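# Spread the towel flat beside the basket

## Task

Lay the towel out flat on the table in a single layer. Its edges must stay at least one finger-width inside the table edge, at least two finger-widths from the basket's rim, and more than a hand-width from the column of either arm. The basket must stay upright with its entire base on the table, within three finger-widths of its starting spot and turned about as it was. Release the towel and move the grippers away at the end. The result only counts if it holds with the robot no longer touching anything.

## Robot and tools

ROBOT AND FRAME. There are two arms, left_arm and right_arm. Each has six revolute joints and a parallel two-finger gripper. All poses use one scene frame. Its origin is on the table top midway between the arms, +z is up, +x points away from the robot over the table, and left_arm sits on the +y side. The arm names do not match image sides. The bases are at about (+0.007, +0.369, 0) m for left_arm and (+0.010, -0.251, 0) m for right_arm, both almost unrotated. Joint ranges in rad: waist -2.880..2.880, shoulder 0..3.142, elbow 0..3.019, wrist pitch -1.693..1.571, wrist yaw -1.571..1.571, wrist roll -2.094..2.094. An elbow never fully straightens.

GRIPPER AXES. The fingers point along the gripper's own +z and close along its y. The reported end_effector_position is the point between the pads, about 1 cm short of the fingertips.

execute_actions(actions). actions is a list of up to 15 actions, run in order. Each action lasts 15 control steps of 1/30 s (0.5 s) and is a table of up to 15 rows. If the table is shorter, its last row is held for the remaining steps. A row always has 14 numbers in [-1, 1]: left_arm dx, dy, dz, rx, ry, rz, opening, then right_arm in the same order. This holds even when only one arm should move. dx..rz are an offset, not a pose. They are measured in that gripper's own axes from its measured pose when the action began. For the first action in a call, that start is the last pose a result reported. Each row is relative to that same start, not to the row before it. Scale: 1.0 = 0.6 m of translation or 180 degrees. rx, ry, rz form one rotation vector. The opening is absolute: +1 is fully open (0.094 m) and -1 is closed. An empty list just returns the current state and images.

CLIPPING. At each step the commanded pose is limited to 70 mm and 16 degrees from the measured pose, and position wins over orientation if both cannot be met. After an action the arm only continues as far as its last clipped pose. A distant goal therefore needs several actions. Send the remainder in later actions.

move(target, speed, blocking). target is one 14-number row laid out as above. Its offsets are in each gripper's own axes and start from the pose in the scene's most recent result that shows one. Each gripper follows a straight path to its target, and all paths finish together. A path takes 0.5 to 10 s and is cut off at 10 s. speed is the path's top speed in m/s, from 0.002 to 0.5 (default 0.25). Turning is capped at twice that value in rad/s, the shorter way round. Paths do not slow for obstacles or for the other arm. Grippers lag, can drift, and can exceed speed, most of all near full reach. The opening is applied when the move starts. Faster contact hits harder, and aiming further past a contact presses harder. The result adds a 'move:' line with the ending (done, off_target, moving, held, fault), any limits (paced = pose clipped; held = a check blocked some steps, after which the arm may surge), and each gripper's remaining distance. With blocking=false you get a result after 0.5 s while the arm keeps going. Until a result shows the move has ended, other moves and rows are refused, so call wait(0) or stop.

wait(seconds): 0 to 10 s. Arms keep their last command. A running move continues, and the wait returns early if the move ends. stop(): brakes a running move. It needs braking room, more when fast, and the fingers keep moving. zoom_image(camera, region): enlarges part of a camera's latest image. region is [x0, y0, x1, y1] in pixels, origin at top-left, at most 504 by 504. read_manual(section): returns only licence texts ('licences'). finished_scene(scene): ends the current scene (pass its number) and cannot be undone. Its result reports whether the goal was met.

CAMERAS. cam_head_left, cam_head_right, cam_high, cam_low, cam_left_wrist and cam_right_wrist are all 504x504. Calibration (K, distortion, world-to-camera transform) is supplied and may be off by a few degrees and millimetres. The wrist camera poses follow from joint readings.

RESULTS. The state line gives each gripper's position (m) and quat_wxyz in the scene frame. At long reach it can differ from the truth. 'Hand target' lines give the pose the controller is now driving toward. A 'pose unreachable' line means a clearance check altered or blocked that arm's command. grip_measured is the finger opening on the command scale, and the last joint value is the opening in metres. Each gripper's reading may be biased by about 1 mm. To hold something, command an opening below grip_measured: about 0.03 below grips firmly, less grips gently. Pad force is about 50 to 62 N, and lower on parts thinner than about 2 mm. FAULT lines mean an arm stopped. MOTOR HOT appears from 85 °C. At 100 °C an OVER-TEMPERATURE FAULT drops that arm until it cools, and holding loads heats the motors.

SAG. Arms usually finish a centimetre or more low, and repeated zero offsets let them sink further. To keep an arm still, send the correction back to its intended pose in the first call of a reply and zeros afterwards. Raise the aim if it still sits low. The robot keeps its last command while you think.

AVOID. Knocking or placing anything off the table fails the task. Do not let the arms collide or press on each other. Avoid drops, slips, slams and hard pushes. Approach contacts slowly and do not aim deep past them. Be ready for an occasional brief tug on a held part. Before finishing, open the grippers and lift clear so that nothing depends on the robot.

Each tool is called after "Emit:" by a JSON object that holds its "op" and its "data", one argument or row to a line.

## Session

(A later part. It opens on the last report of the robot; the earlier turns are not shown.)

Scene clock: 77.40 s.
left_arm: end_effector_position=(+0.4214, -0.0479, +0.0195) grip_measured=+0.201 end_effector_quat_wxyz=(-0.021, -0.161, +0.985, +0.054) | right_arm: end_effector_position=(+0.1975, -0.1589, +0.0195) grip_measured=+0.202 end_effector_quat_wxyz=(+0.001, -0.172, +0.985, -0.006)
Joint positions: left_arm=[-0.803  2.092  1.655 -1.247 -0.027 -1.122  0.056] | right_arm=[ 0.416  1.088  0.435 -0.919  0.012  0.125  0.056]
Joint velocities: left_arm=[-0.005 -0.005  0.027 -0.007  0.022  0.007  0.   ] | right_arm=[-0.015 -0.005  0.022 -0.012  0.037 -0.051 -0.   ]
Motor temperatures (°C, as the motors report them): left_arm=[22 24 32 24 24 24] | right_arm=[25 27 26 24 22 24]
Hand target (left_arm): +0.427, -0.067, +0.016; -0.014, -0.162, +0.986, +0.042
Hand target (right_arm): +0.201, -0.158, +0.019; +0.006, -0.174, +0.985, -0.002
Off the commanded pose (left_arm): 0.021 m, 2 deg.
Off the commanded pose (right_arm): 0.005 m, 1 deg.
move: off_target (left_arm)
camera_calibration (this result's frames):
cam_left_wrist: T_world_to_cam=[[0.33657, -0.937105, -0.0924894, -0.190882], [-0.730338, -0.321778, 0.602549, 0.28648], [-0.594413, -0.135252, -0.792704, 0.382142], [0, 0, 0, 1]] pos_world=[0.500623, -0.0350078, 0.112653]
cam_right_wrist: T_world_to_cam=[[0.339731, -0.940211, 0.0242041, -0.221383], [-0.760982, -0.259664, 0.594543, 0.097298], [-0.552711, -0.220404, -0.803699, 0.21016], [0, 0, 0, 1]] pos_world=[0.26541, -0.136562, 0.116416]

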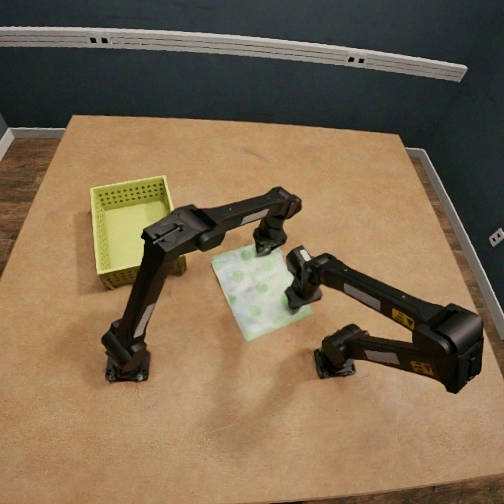

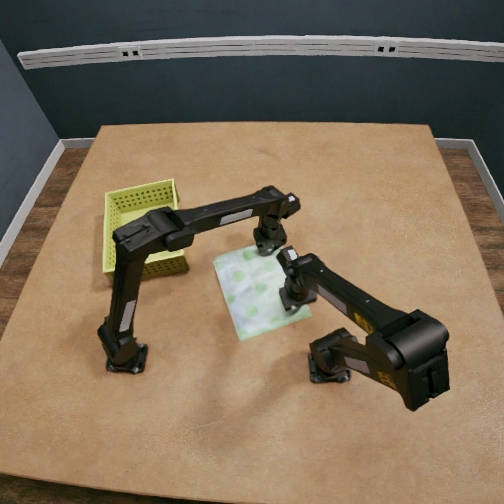

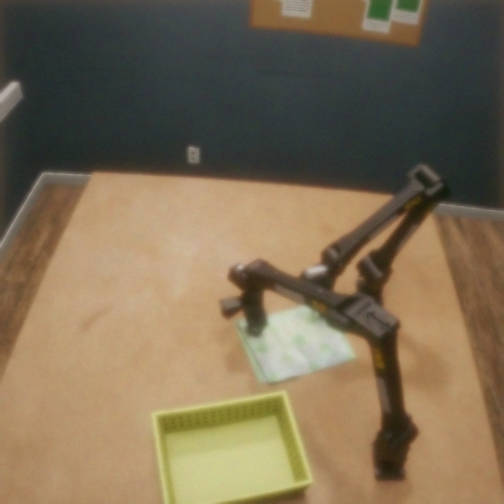

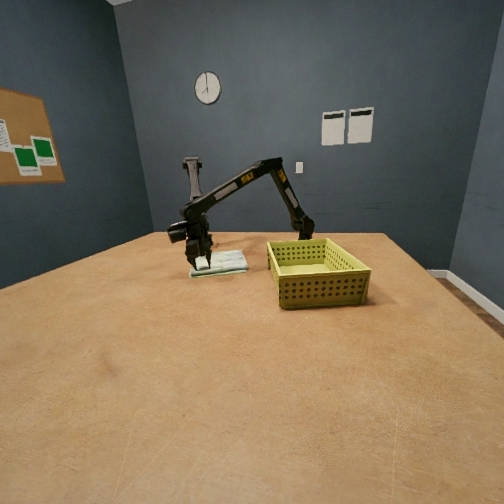

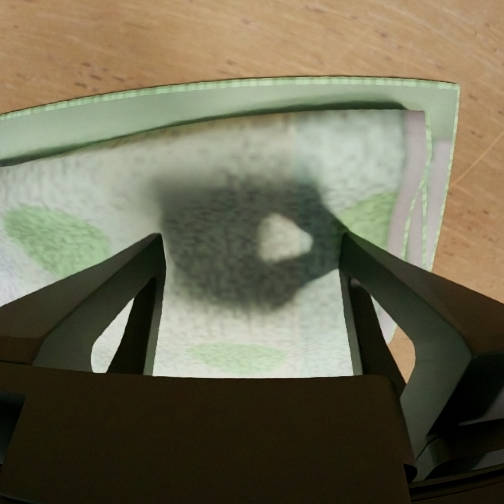

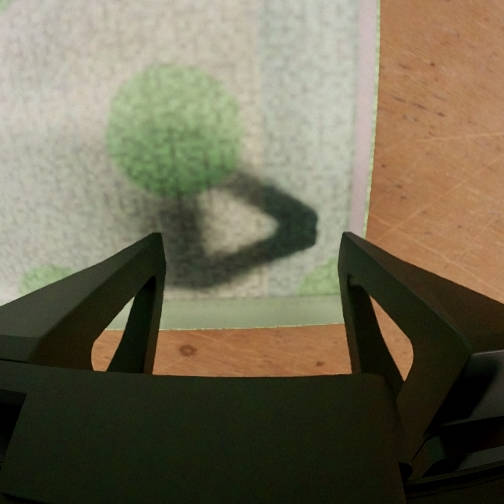

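Emit:
{"op": "move", "data": {
  "target": [0,-0.02,0.018,0,0,0,0.2,-0.035,0.05,0.018,0,0,0,0.2],
  "speed": 0.04
}}

Emit:
{"op": "move", "data": {
  "target": [0,0,0.004,0,0,0,-1,0,0,0.004,0,0,0,-1],
  "speed": 0.02
}}

Emit:
{"op": "move", "data": {
  "target": [0,0,-0.15,0,0,0,-1,0,0,-0.15,0,0,0,-1],
  "speed": 0.08
}}

Scene clock: 84.80 s.
left_arm: end_effector_position=(+0.4213, -0.0479, +0.0191) grip_measured=+0.201 end_effector_quat_wxyz=(-0.021, -0.161, +0.985, +0.054) | right_arm: end_effector_position=(+0.1955, -0.1342, +0.0080) grip_measured=+0.202 end_effector_quat_wxyz=(-0.011, -0.174, +0.985, -0.011)
Joint positions: left_arm=[-0.803  2.092  1.655 -1.247 -0.027 -1.122  0.056] | right_arm=[ 0.521  1.179  0.456 -0.876  0.012  0.226  0.056]
Joint velocities: left_arm=[ 0.015 -0.005  0.002  0.012 -0.095 -0.037  0.   ] | right_arm=[ 0.005  0.005 -0.002  0.002  0.022  0.007 -0.001]
Motor temperatures (°C, as the motors report them): left_arm=[22 24 32 24 24 24] | right_arm=[25 27 26 24 22 24]
Hand target (left_arm): +0.424, -0.058, +0.008; -0.021, -0.161, +0.985, +0.054
Hand target (right_arm): +0.208, -0.125, +0.010; +0.002, -0.172, +0.985, -0.007
Off the commanded pose (left_arm): 0.016 m, 0 deg.
Off the commanded pose (right_arm): 0.016 m, 1 deg.
move: off_target (left_arm, right_arm)
camera_calibration (this result's frames):
cam_left_wrist: T_world_to_cam=[[0.336521, -0.937055, -0.0931801, -0.190808], [-0.730016, -0.322106, 0.602763, 0.286561], [-0.594836, -0.134819, -0.792461, 0.381967], [0, 0, 0, 1]] pos_world=[0.500613, -0.0349979, 0.112186]
cam_right_wrist: T_world_to_cam=[[0.344252, -0.938398, 0.0300153, -0.197823], [-0.747221, -0.254481, 0.613922, 0.106879], [-0.568465, -0.233772, -0.788796, 0.206394], [0, 0, 0, 1]] pos_world=[0.265291, -0.110189, 0.103125]

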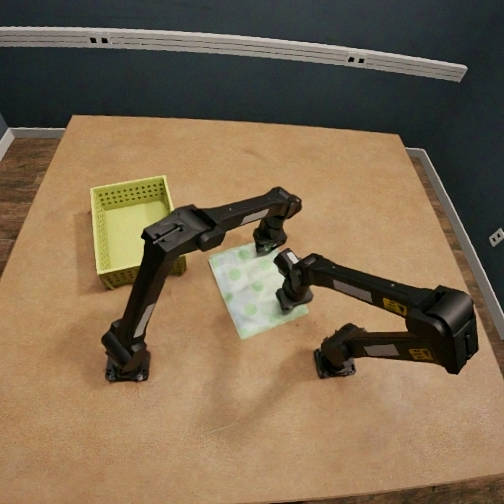

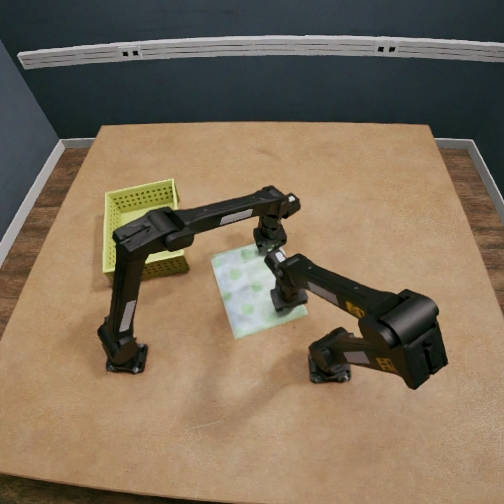

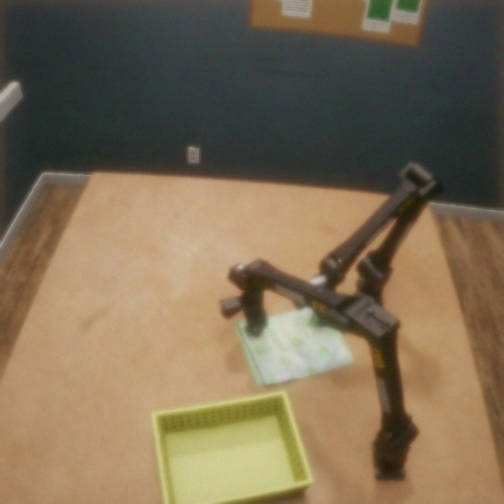

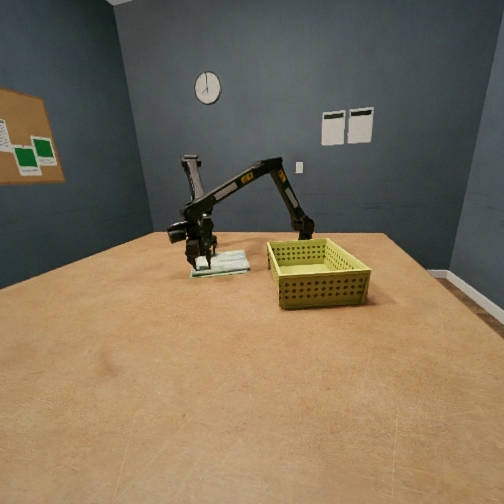

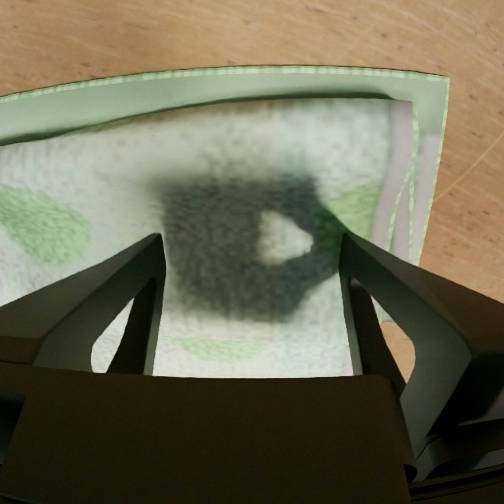

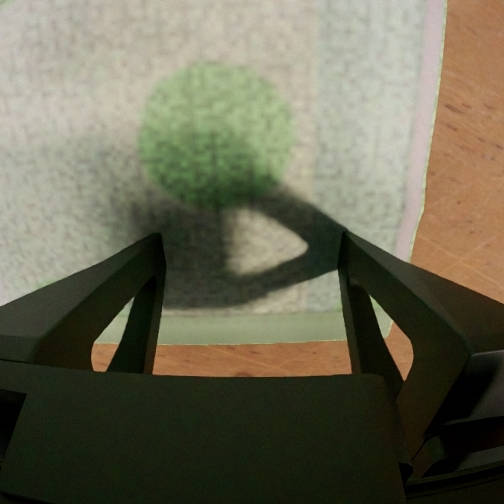

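Scene clock: 85.50 s.
left_arm: end_effector_position=(+0.4213, -0.0479, +0.0191) grip_measured=-0.981 end_effector_quat_wxyz=(-0.021, -0.161, +0.985, +0.054) | right_arm: end_effector_position=(+0.1956, -0.1341, +0.0082) grip_measured=-0.931 end_effector_quat_wxyz=(-0.010, -0.174, +0.985, -0.011)
Joint positions: left_arm=[-0.803  2.092  1.655 -1.247 -0.027 -1.122  0.001] | right_arm=[ 0.521  1.178  0.456 -0.876  0.012  0.226  0.003]
Joint velocities: left_arm=[ 0.005 -0.005 -0.017 -0.007 -0.066 -0.051 -0.   ] | right_arm=[-0.005 -0.024  0.002  0.007  0.007 -0.037  0.   ]
Motor temperatures (°C, as the motors report them): left_arm=[22 25 32 24 24 24] | right_arm=[25 27 26 24 22 24]
Hand target (left_arm): +0.421, -0.048, +0.017; -0.021, -0.161, +0.985, +0.054
Hand target (right_arm): +0.195, -0.134, +0.006; -0.011, -0.174, +0.985, -0.011
Off the commanded pose (left_arm): 0.002 m, 0 deg.
Off the commanded pose (right_arm): 0.003 m, 0 deg.
move: done
camera_calibration (this result's frames):
cam_left_wrist: T_world_to_cam=[[0.336521, -0.937055, -0.0931801, -0.190808], [-0.730016, -0.322106, 0.602763, 0.286561], [-0.594836, -0.134819, -0.792461, 0.381967], [0, 0, 0, 1]] pos_world=[0.500613, -0.0349979, 0.112186]
cam_right_wrist: T_world_to_cam=[[0.343874, -0.938541, 0.0298553, -0.197751], [-0.747716, -0.254447, 0.613333, 0.106965], [-0.568041, -0.233233, -0.78926, 0.206562], [0, 0, 0, 1]] pos_world=[0.265317, -0.110204, 0.10333]

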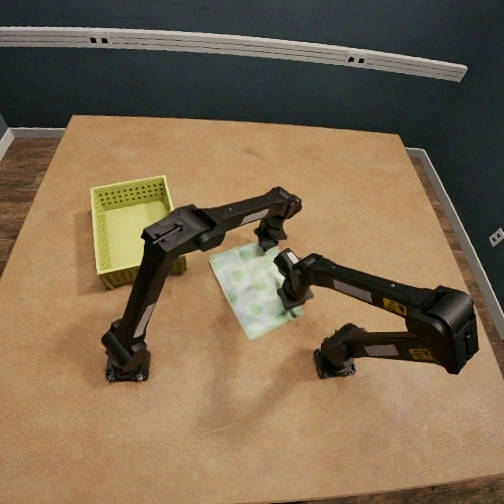

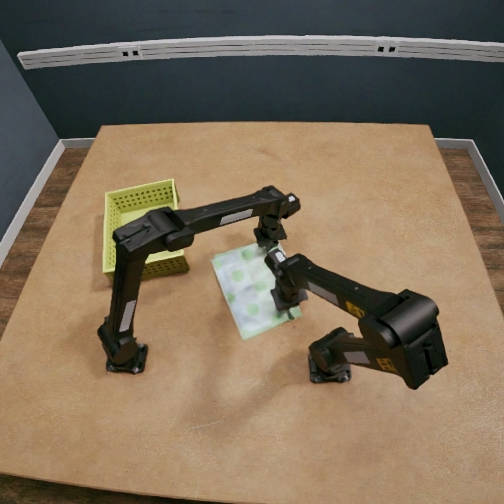

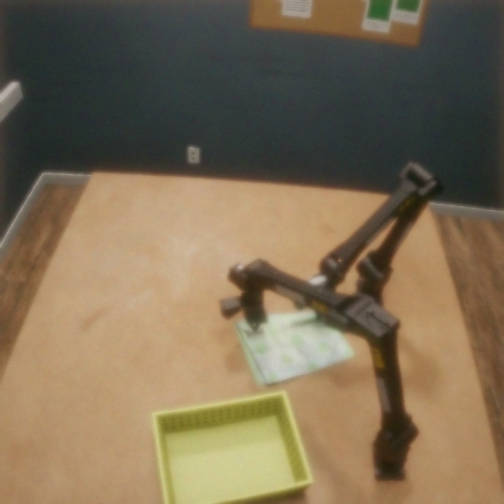

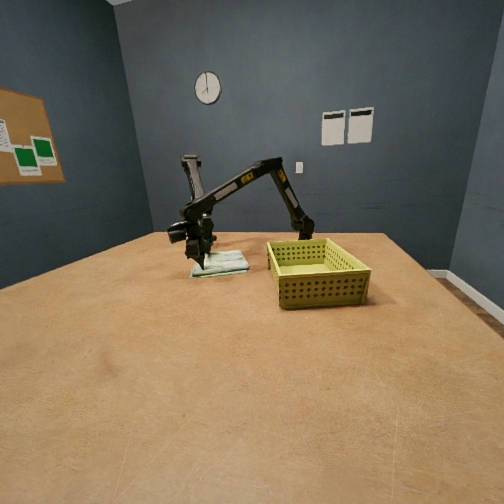

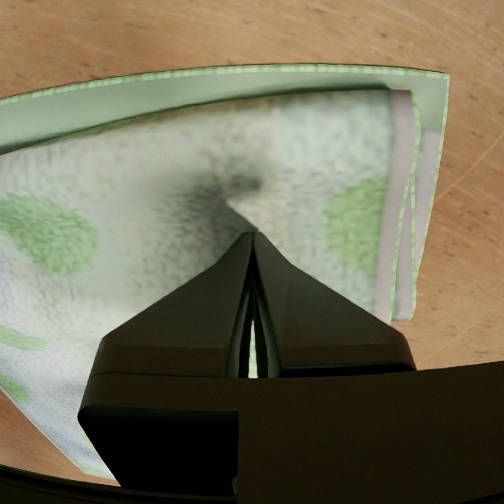

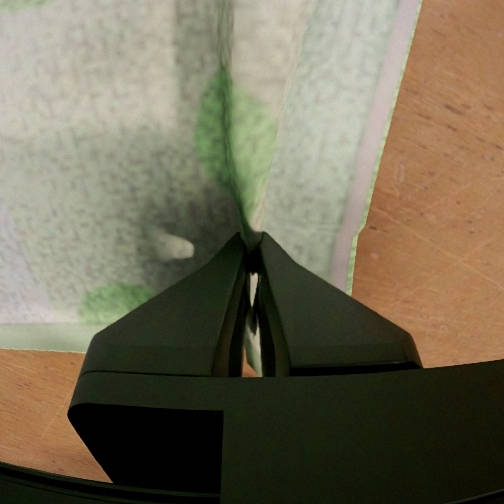

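Scene clock: 87.00 s.
left_arm: end_effector_position=(+0.4206, -0.0471, +0.0914) grip_measured=-0.981 end_effector_quat_wxyz=(-0.031, -0.161, +0.984, +0.067) | right_arm: end_effector_position=(+0.1837, -0.1418, +0.0802) grip_measured=-0.931 end_effector_quat_wxyz=(-0.029, -0.174, +0.984, -0.019)
Joint positions: left_arm=[-0.803  2.042  1.771 -1.444 -0.027 -1.122  0.001] | right_arm=[ 0.521  1.003  0.568 -1.203  0.012  0.226  0.003]
Joint velocities: left_arm=[-0.015 -0.005 -0.012  0.002 -0.037 -0.007  0.   ] | right_arm=[ 0.005 -0.005 -0.022 -0.002 -0.022 -0.037  0.   ]
Motor temperatures (°C, as the motors report them): left_arm=[22 25 32 24 24 24] | right_arm=[25 27 26 24 22 24]
Hand target (left_arm): +0.427, -0.057, +0.108; -0.021, -0.161, +0.985, +0.054
Hand target (right_arm): +0.196, -0.133, +0.097; -0.010, -0.174, +0.985, -0.011
Off the commanded pose (left_arm): 0.021 m, 2 deg.
Off the commanded pose (right_arm): 0.024 m, 2 deg.
move: off_target (left_arm, right_arm)
camera_calibration (this result's frames):
cam_left_wrist: T_world_to_cam=[[0.334109, -0.934588, -0.122135, -0.179356], [-0.716414, -0.336017, 0.611427, 0.23549], [-0.612472, -0.116784, -0.781818, 0.446273], [0, 0, 0, 1]] pos_world=[0.501962, -0.036378, 0.183014]
cam_right_wrist: T_world_to_cam=[[0.345027, -0.937794, 0.0387264, -0.203859], [-0.726594, -0.24075, 0.643506, 0.0476029], [-0.594153, -0.250165, -0.764461, 0.255288], [0, 0, 0, 1]] pos_world=[0.256605, -0.115853, 0.17242]

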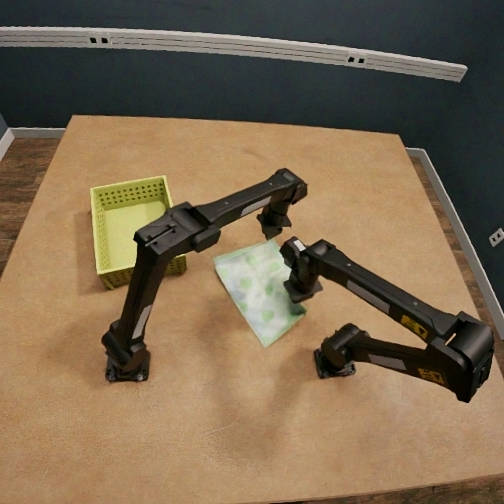

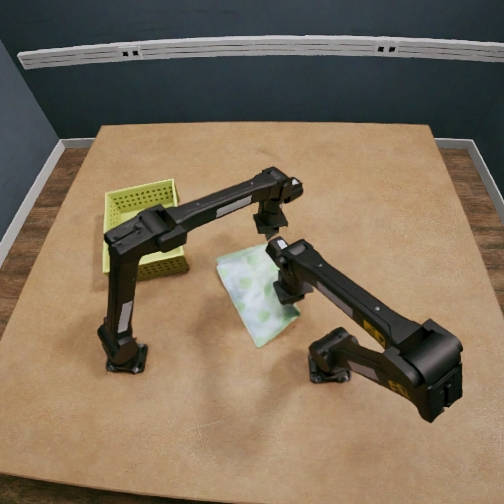

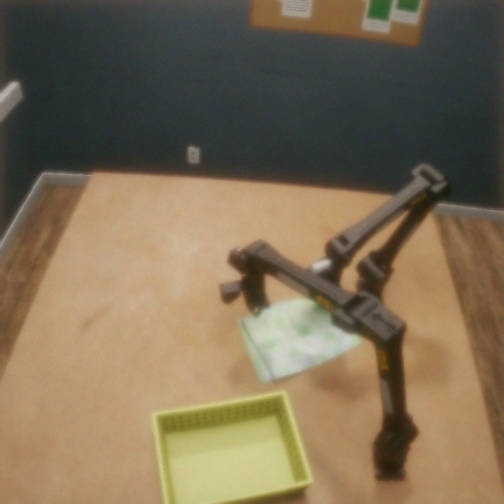

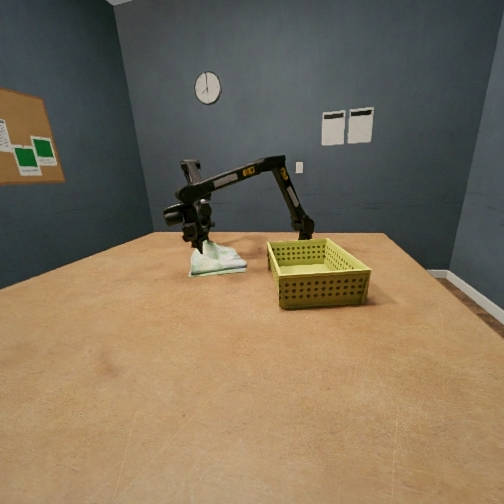

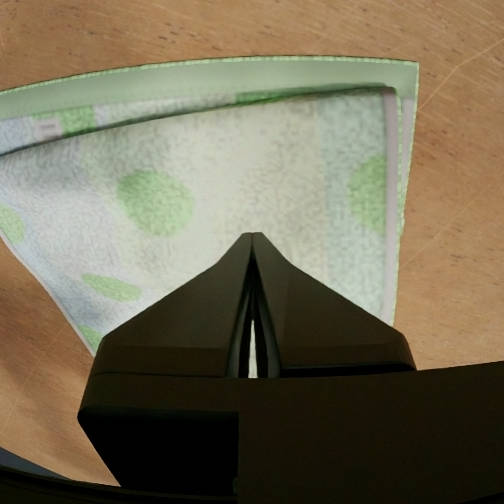

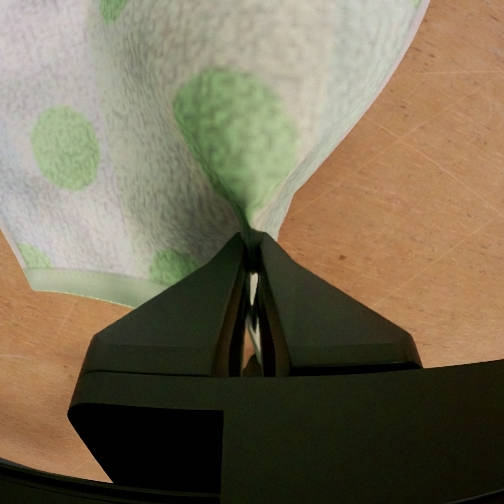

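Emit:
{"op": "move", "data": {
  "target": [0,-0.01,0.1,0,0,0,0.2,-0.02,0.01,0.09,0,0,0,-1],
  "speed": 0.06
}}

Emit:
{"op": "move", "data": {
  "target": [0,0,0.025,0,0,0,0.2,0,0,0,0,0,0,-1],
  "speed": 0.03
}}

Scene clock: 92.80 s.
left_arm: end_effector_position=(+0.4193, -0.0458, +0.0514) grip_measured=+0.199 end_effector_quat_wxyz=(-0.024, -0.161, +0.985, +0.057) | right_arm: end_effector_position=(+0.1885, -0.1374, +0.0274) grip_measured=-0.931 end_effector_quat_wxyz=(-0.033, -0.174, +0.984, -0.021)
Joint positions: left_arm=[-0.803  2.056  1.686 -1.322 -0.027 -1.122  0.056] | right_arm=[ 0.526  1.143  0.494 -0.999  0.012  0.23   0.003]
Joint velocities: left_arm=[-0.005  0.005 -0.007  0.007 -0.007 -0.007 -0.   ] | right_arm=[ 0.015 -0.005  0.002 -0.012  0.007  0.022 -0.   ]
Motor temperatures (°C, as the motors report them): left_arm=[22 25 32 24 24 24] | right_arm=[25 27 27 24 22 24]
Hand target (left_arm): +0.416, -0.045, +0.032; -0.031, -0.161, +0.984, +0.067
Hand target (right_arm): +0.191, -0.134, +0.026; -0.029, -0.174, +0.984, -0.019
Off the commanded pose (left_arm): 0.020 m, 1 deg.
Off the commanded pose (right_arm): 0.004 m, 1 deg.
move: off_target (left_arm)
camera_calibration (this result's frames):
cam_left_wrist: T_world_to_cam=[[0.335952, -0.936473, -0.100774, -0.184499], [-0.726473, -0.32573, 0.605093, 0.264484], [-0.599478, -0.130072, -0.789752, 0.408682], [0, 0, 0, 1]] pos_world=[0.499119, -0.0334698, 0.144128]
cam_right_wrist: T_world_to_cam=[[0.346434, -0.93717, 0.0411908, -0.199613], [-0.721063, -0.237947, 0.650729, 0.0853216], [-0.600043, -0.255136, -0.758192, 0.219123], [0, 0, 0, 1]] pos_world=[0.262158, -0.110863, 0.118838]

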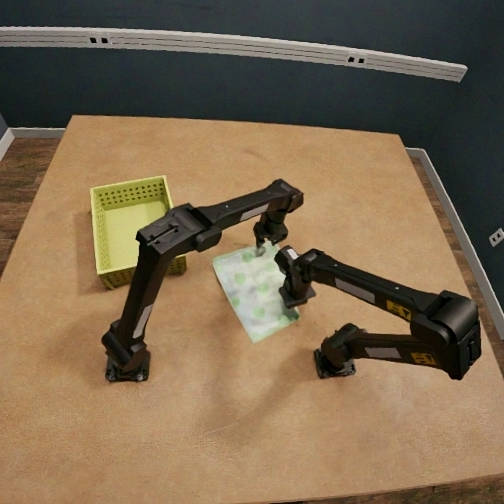

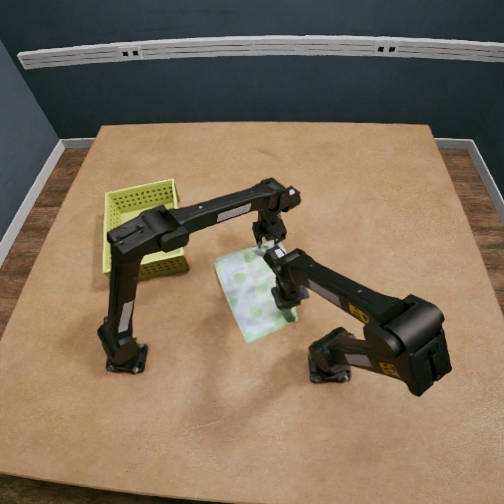

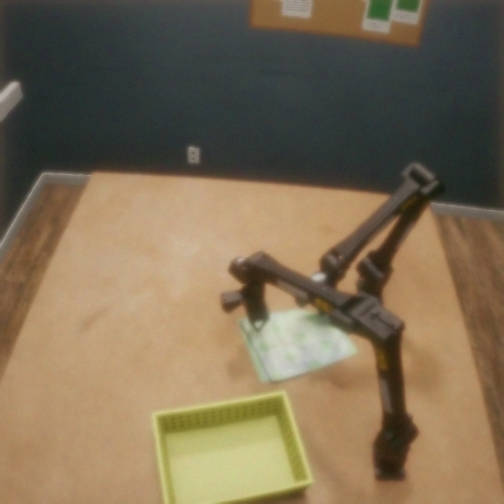

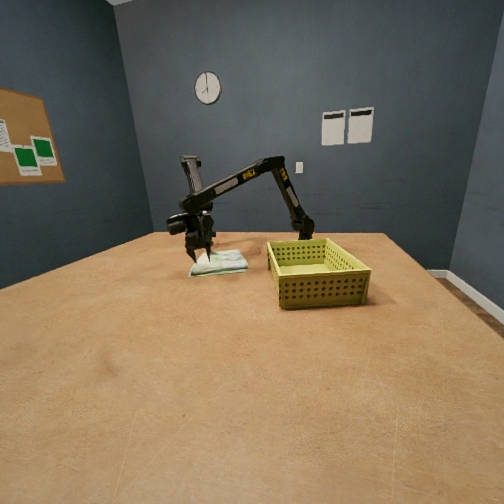

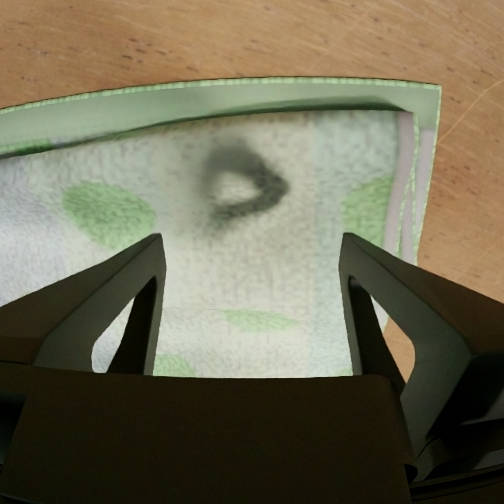

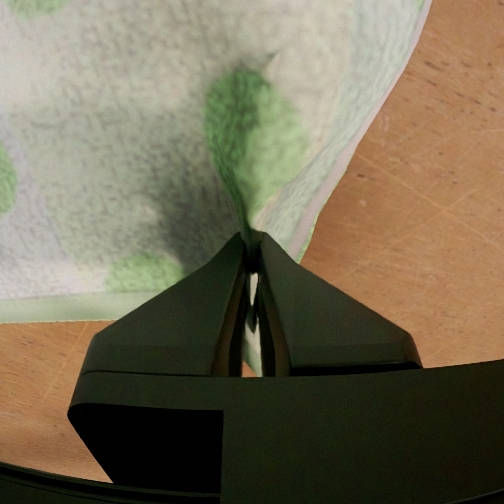

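Scene clock: 93.53 s.
left_arm: end_effector_position=(+0.4189, -0.0454, +0.0461) grip_measured=+0.199 end_effector_quat_wxyz=(-0.022, -0.161, +0.985, +0.055) | right_arm: end_effector_position=(+0.1885, -0.1374, +0.0274) grip_measured=-0.931 end_effector_quat_wxyz=(-0.033, -0.174, +0.984, -0.021)
Joint positions: left_arm=[-0.803  2.056  1.671 -1.301 -0.027 -1.122  0.056] | right_arm=[ 0.526  1.143  0.494 -0.999  0.012  0.23   0.003]
Joint velocities: left_arm=[-0.015  0.005 -0.007  0.022  0.022 -0.007 -0.   ] | right_arm=[ 0.015 -0.005 -0.002 -0.007 -0.037 -0.037 -0.   ]
Motor temperatures (°C, as the motors report them): left_arm=[22 25 32 24 24 24] | right_arm=[25 27 27 24 22 24]
Hand target (left_arm): +0.418, -0.044, +0.037; -0.024, -0.161, +0.985, +0.057
Hand target (right_arm): +0.189, -0.137, +0.027; -0.033, -0.174, +0.984, -0.021
Off the commanded pose (left_arm): 0.010 m, 0 deg.
Off the commanded pose (right_arm): 0.000 m, 0 deg.
move: done
camera_calibration (this result's frames):
cam_left_wrist: T_world_to_cam=[[0.33637, -0.9369, -0.0952519, -0.184984], [-0.729051, -0.323093, 0.603403, 0.268831], [-0.596103, -0.133523, -0.791727, 0.402817], [0, 0, 0, 1]] pos_world=[0.498335, -0.0326688, 0.139088]
cam_right_wrist: T_world_to_cam=[[0.346434, -0.93717, 0.0411908, -0.199613], [-0.721063, -0.237947, 0.650729, 0.0853216], [-0.600043, -0.255136, -0.758192, 0.219123], [0, 0, 0, 1]] pos_world=[0.262158, -0.110863, 0.118838]

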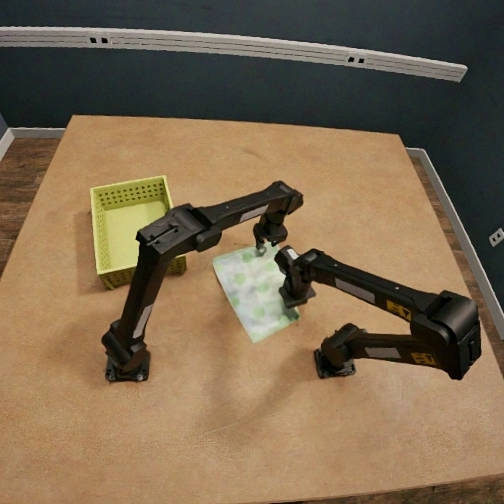

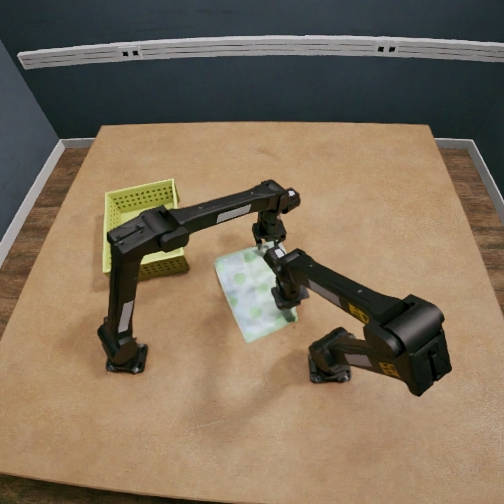

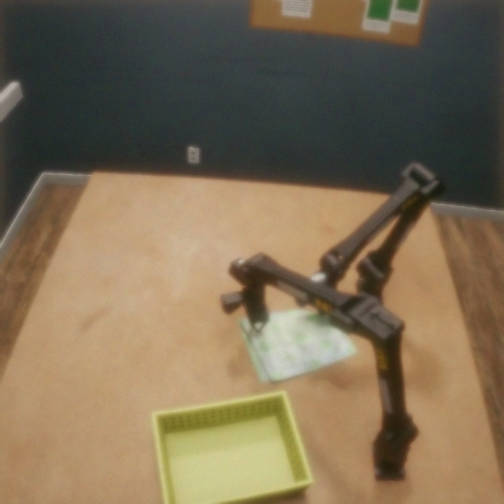

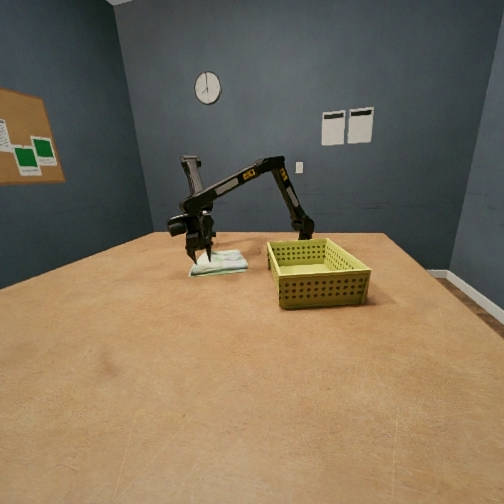

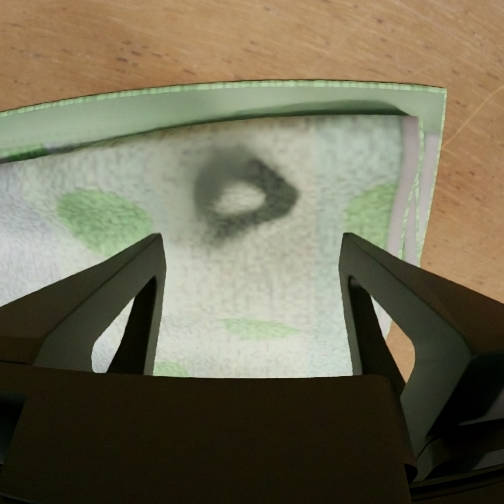

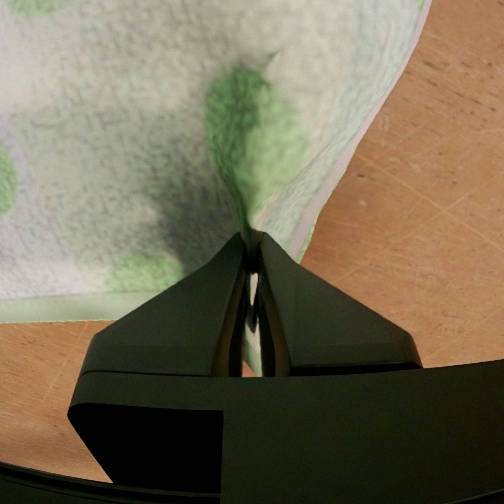

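Moves seem to end early when the gripper changes; use actions.

Emit:
{"op": "execute_actions", "data": {
  "actions": [
    [[0,0,0.075,0,0,0,0.2,0,0,0,0,0,0,-1]],
    [[0,0,0.02,0,0,0,0.2,0,0,0,0,0,0,-1]],
    [[0,0,0.0,0,0,0,0.2,0,0,0,0,0,0,-1]]
  ]
}}

Scene clock: 97.37 s.
left_arm: end_effector_position=(+0.4168, -0.0432, +0.0179) grip_measured=+0.199 end_effector_quat_wxyz=(-0.016, -0.161, +0.986, +0.046) | right_arm: end_effector_position=(+0.1885, -0.1374, +0.0274) grip_measured=-0.931 end_effector_quat_wxyz=(-0.033, -0.174, +0.984, -0.021)
Joint positions: left_arm=[-0.803  2.066  1.608 -1.207 -0.027 -1.122  0.056] | right_arm=[ 0.526  1.143  0.494 -0.999  0.012  0.23   0.003]
Joint velocities: left_arm=[-0.005 -0.005  0.007 -0.012 -0.022 -0.037 -0.   ] | right_arm=[-0.015  0.005 -0.007 -0.012 -0.066 -0.066  0.   ]
Motor temperatures (°C, as the motors report them): left_arm=[22 25 31 24 24 24] | right_arm=[25 27 27 24 22 24]
Hand target (left_arm): +0.417, -0.043, +0.017; -0.016, -0.161, +0.986, +0.047
Hand target (right_arm): +0.189, -0.137, +0.027; -0.033, -0.174, +0.984, -0.021
Off the commanded pose (left_arm): 0.001 m, 0 deg.
Off the commanded pose (right_arm): 0.000 m, 0 deg.
camera_calibration (this result's frames):
cam_left_wrist: T_world_to_cam=[[0.337668, -0.938228, -0.0755516, -0.185894], [-0.738178, -0.31376, 0.5972, 0.289316], [-0.584015, -0.145885, -0.798526, 0.374085], [0, 0, 0, 1]] pos_world=[0.494808, -0.0290616, 0.111893]
cam_right_wrist: T_world_to_cam=[[0.346434, -0.93717, 0.0411908, -0.199613], [-0.721063, -0.237947, 0.650729, 0.0853216], [-0.600043, -0.255136, -0.758192, 0.219123], [0, 0, 0, 1]] pos_world=[0.262158, -0.110863, 0.118838]

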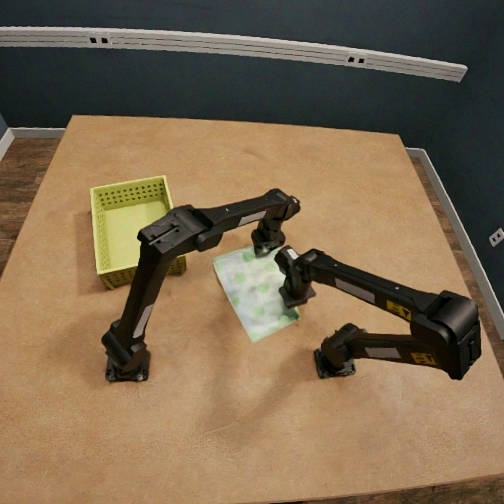

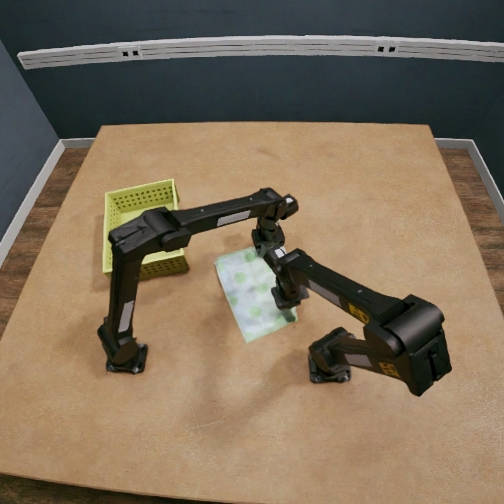

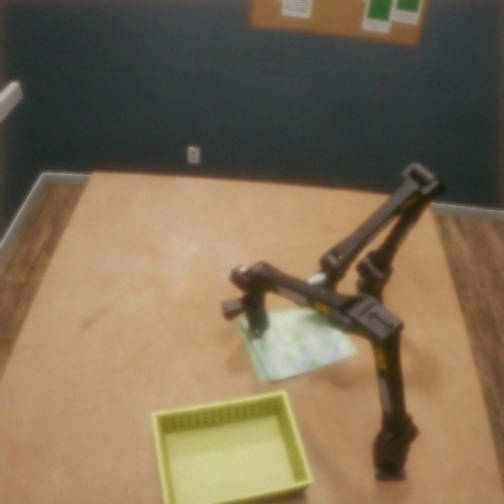

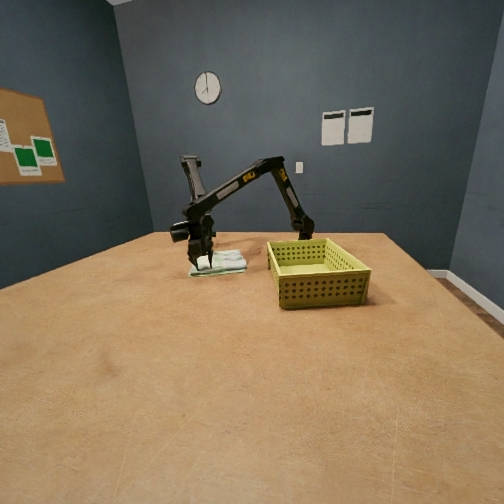

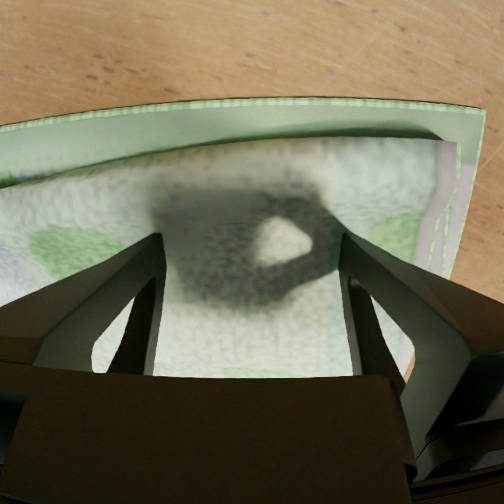

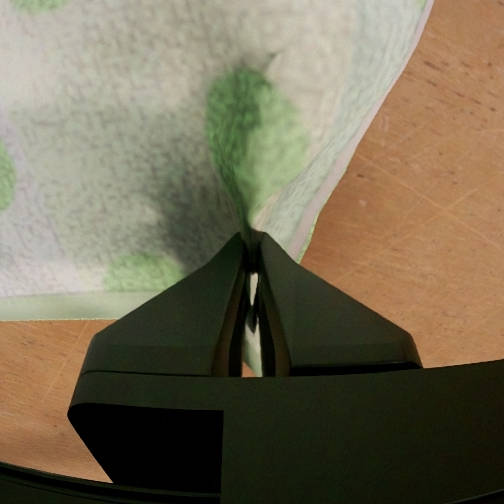

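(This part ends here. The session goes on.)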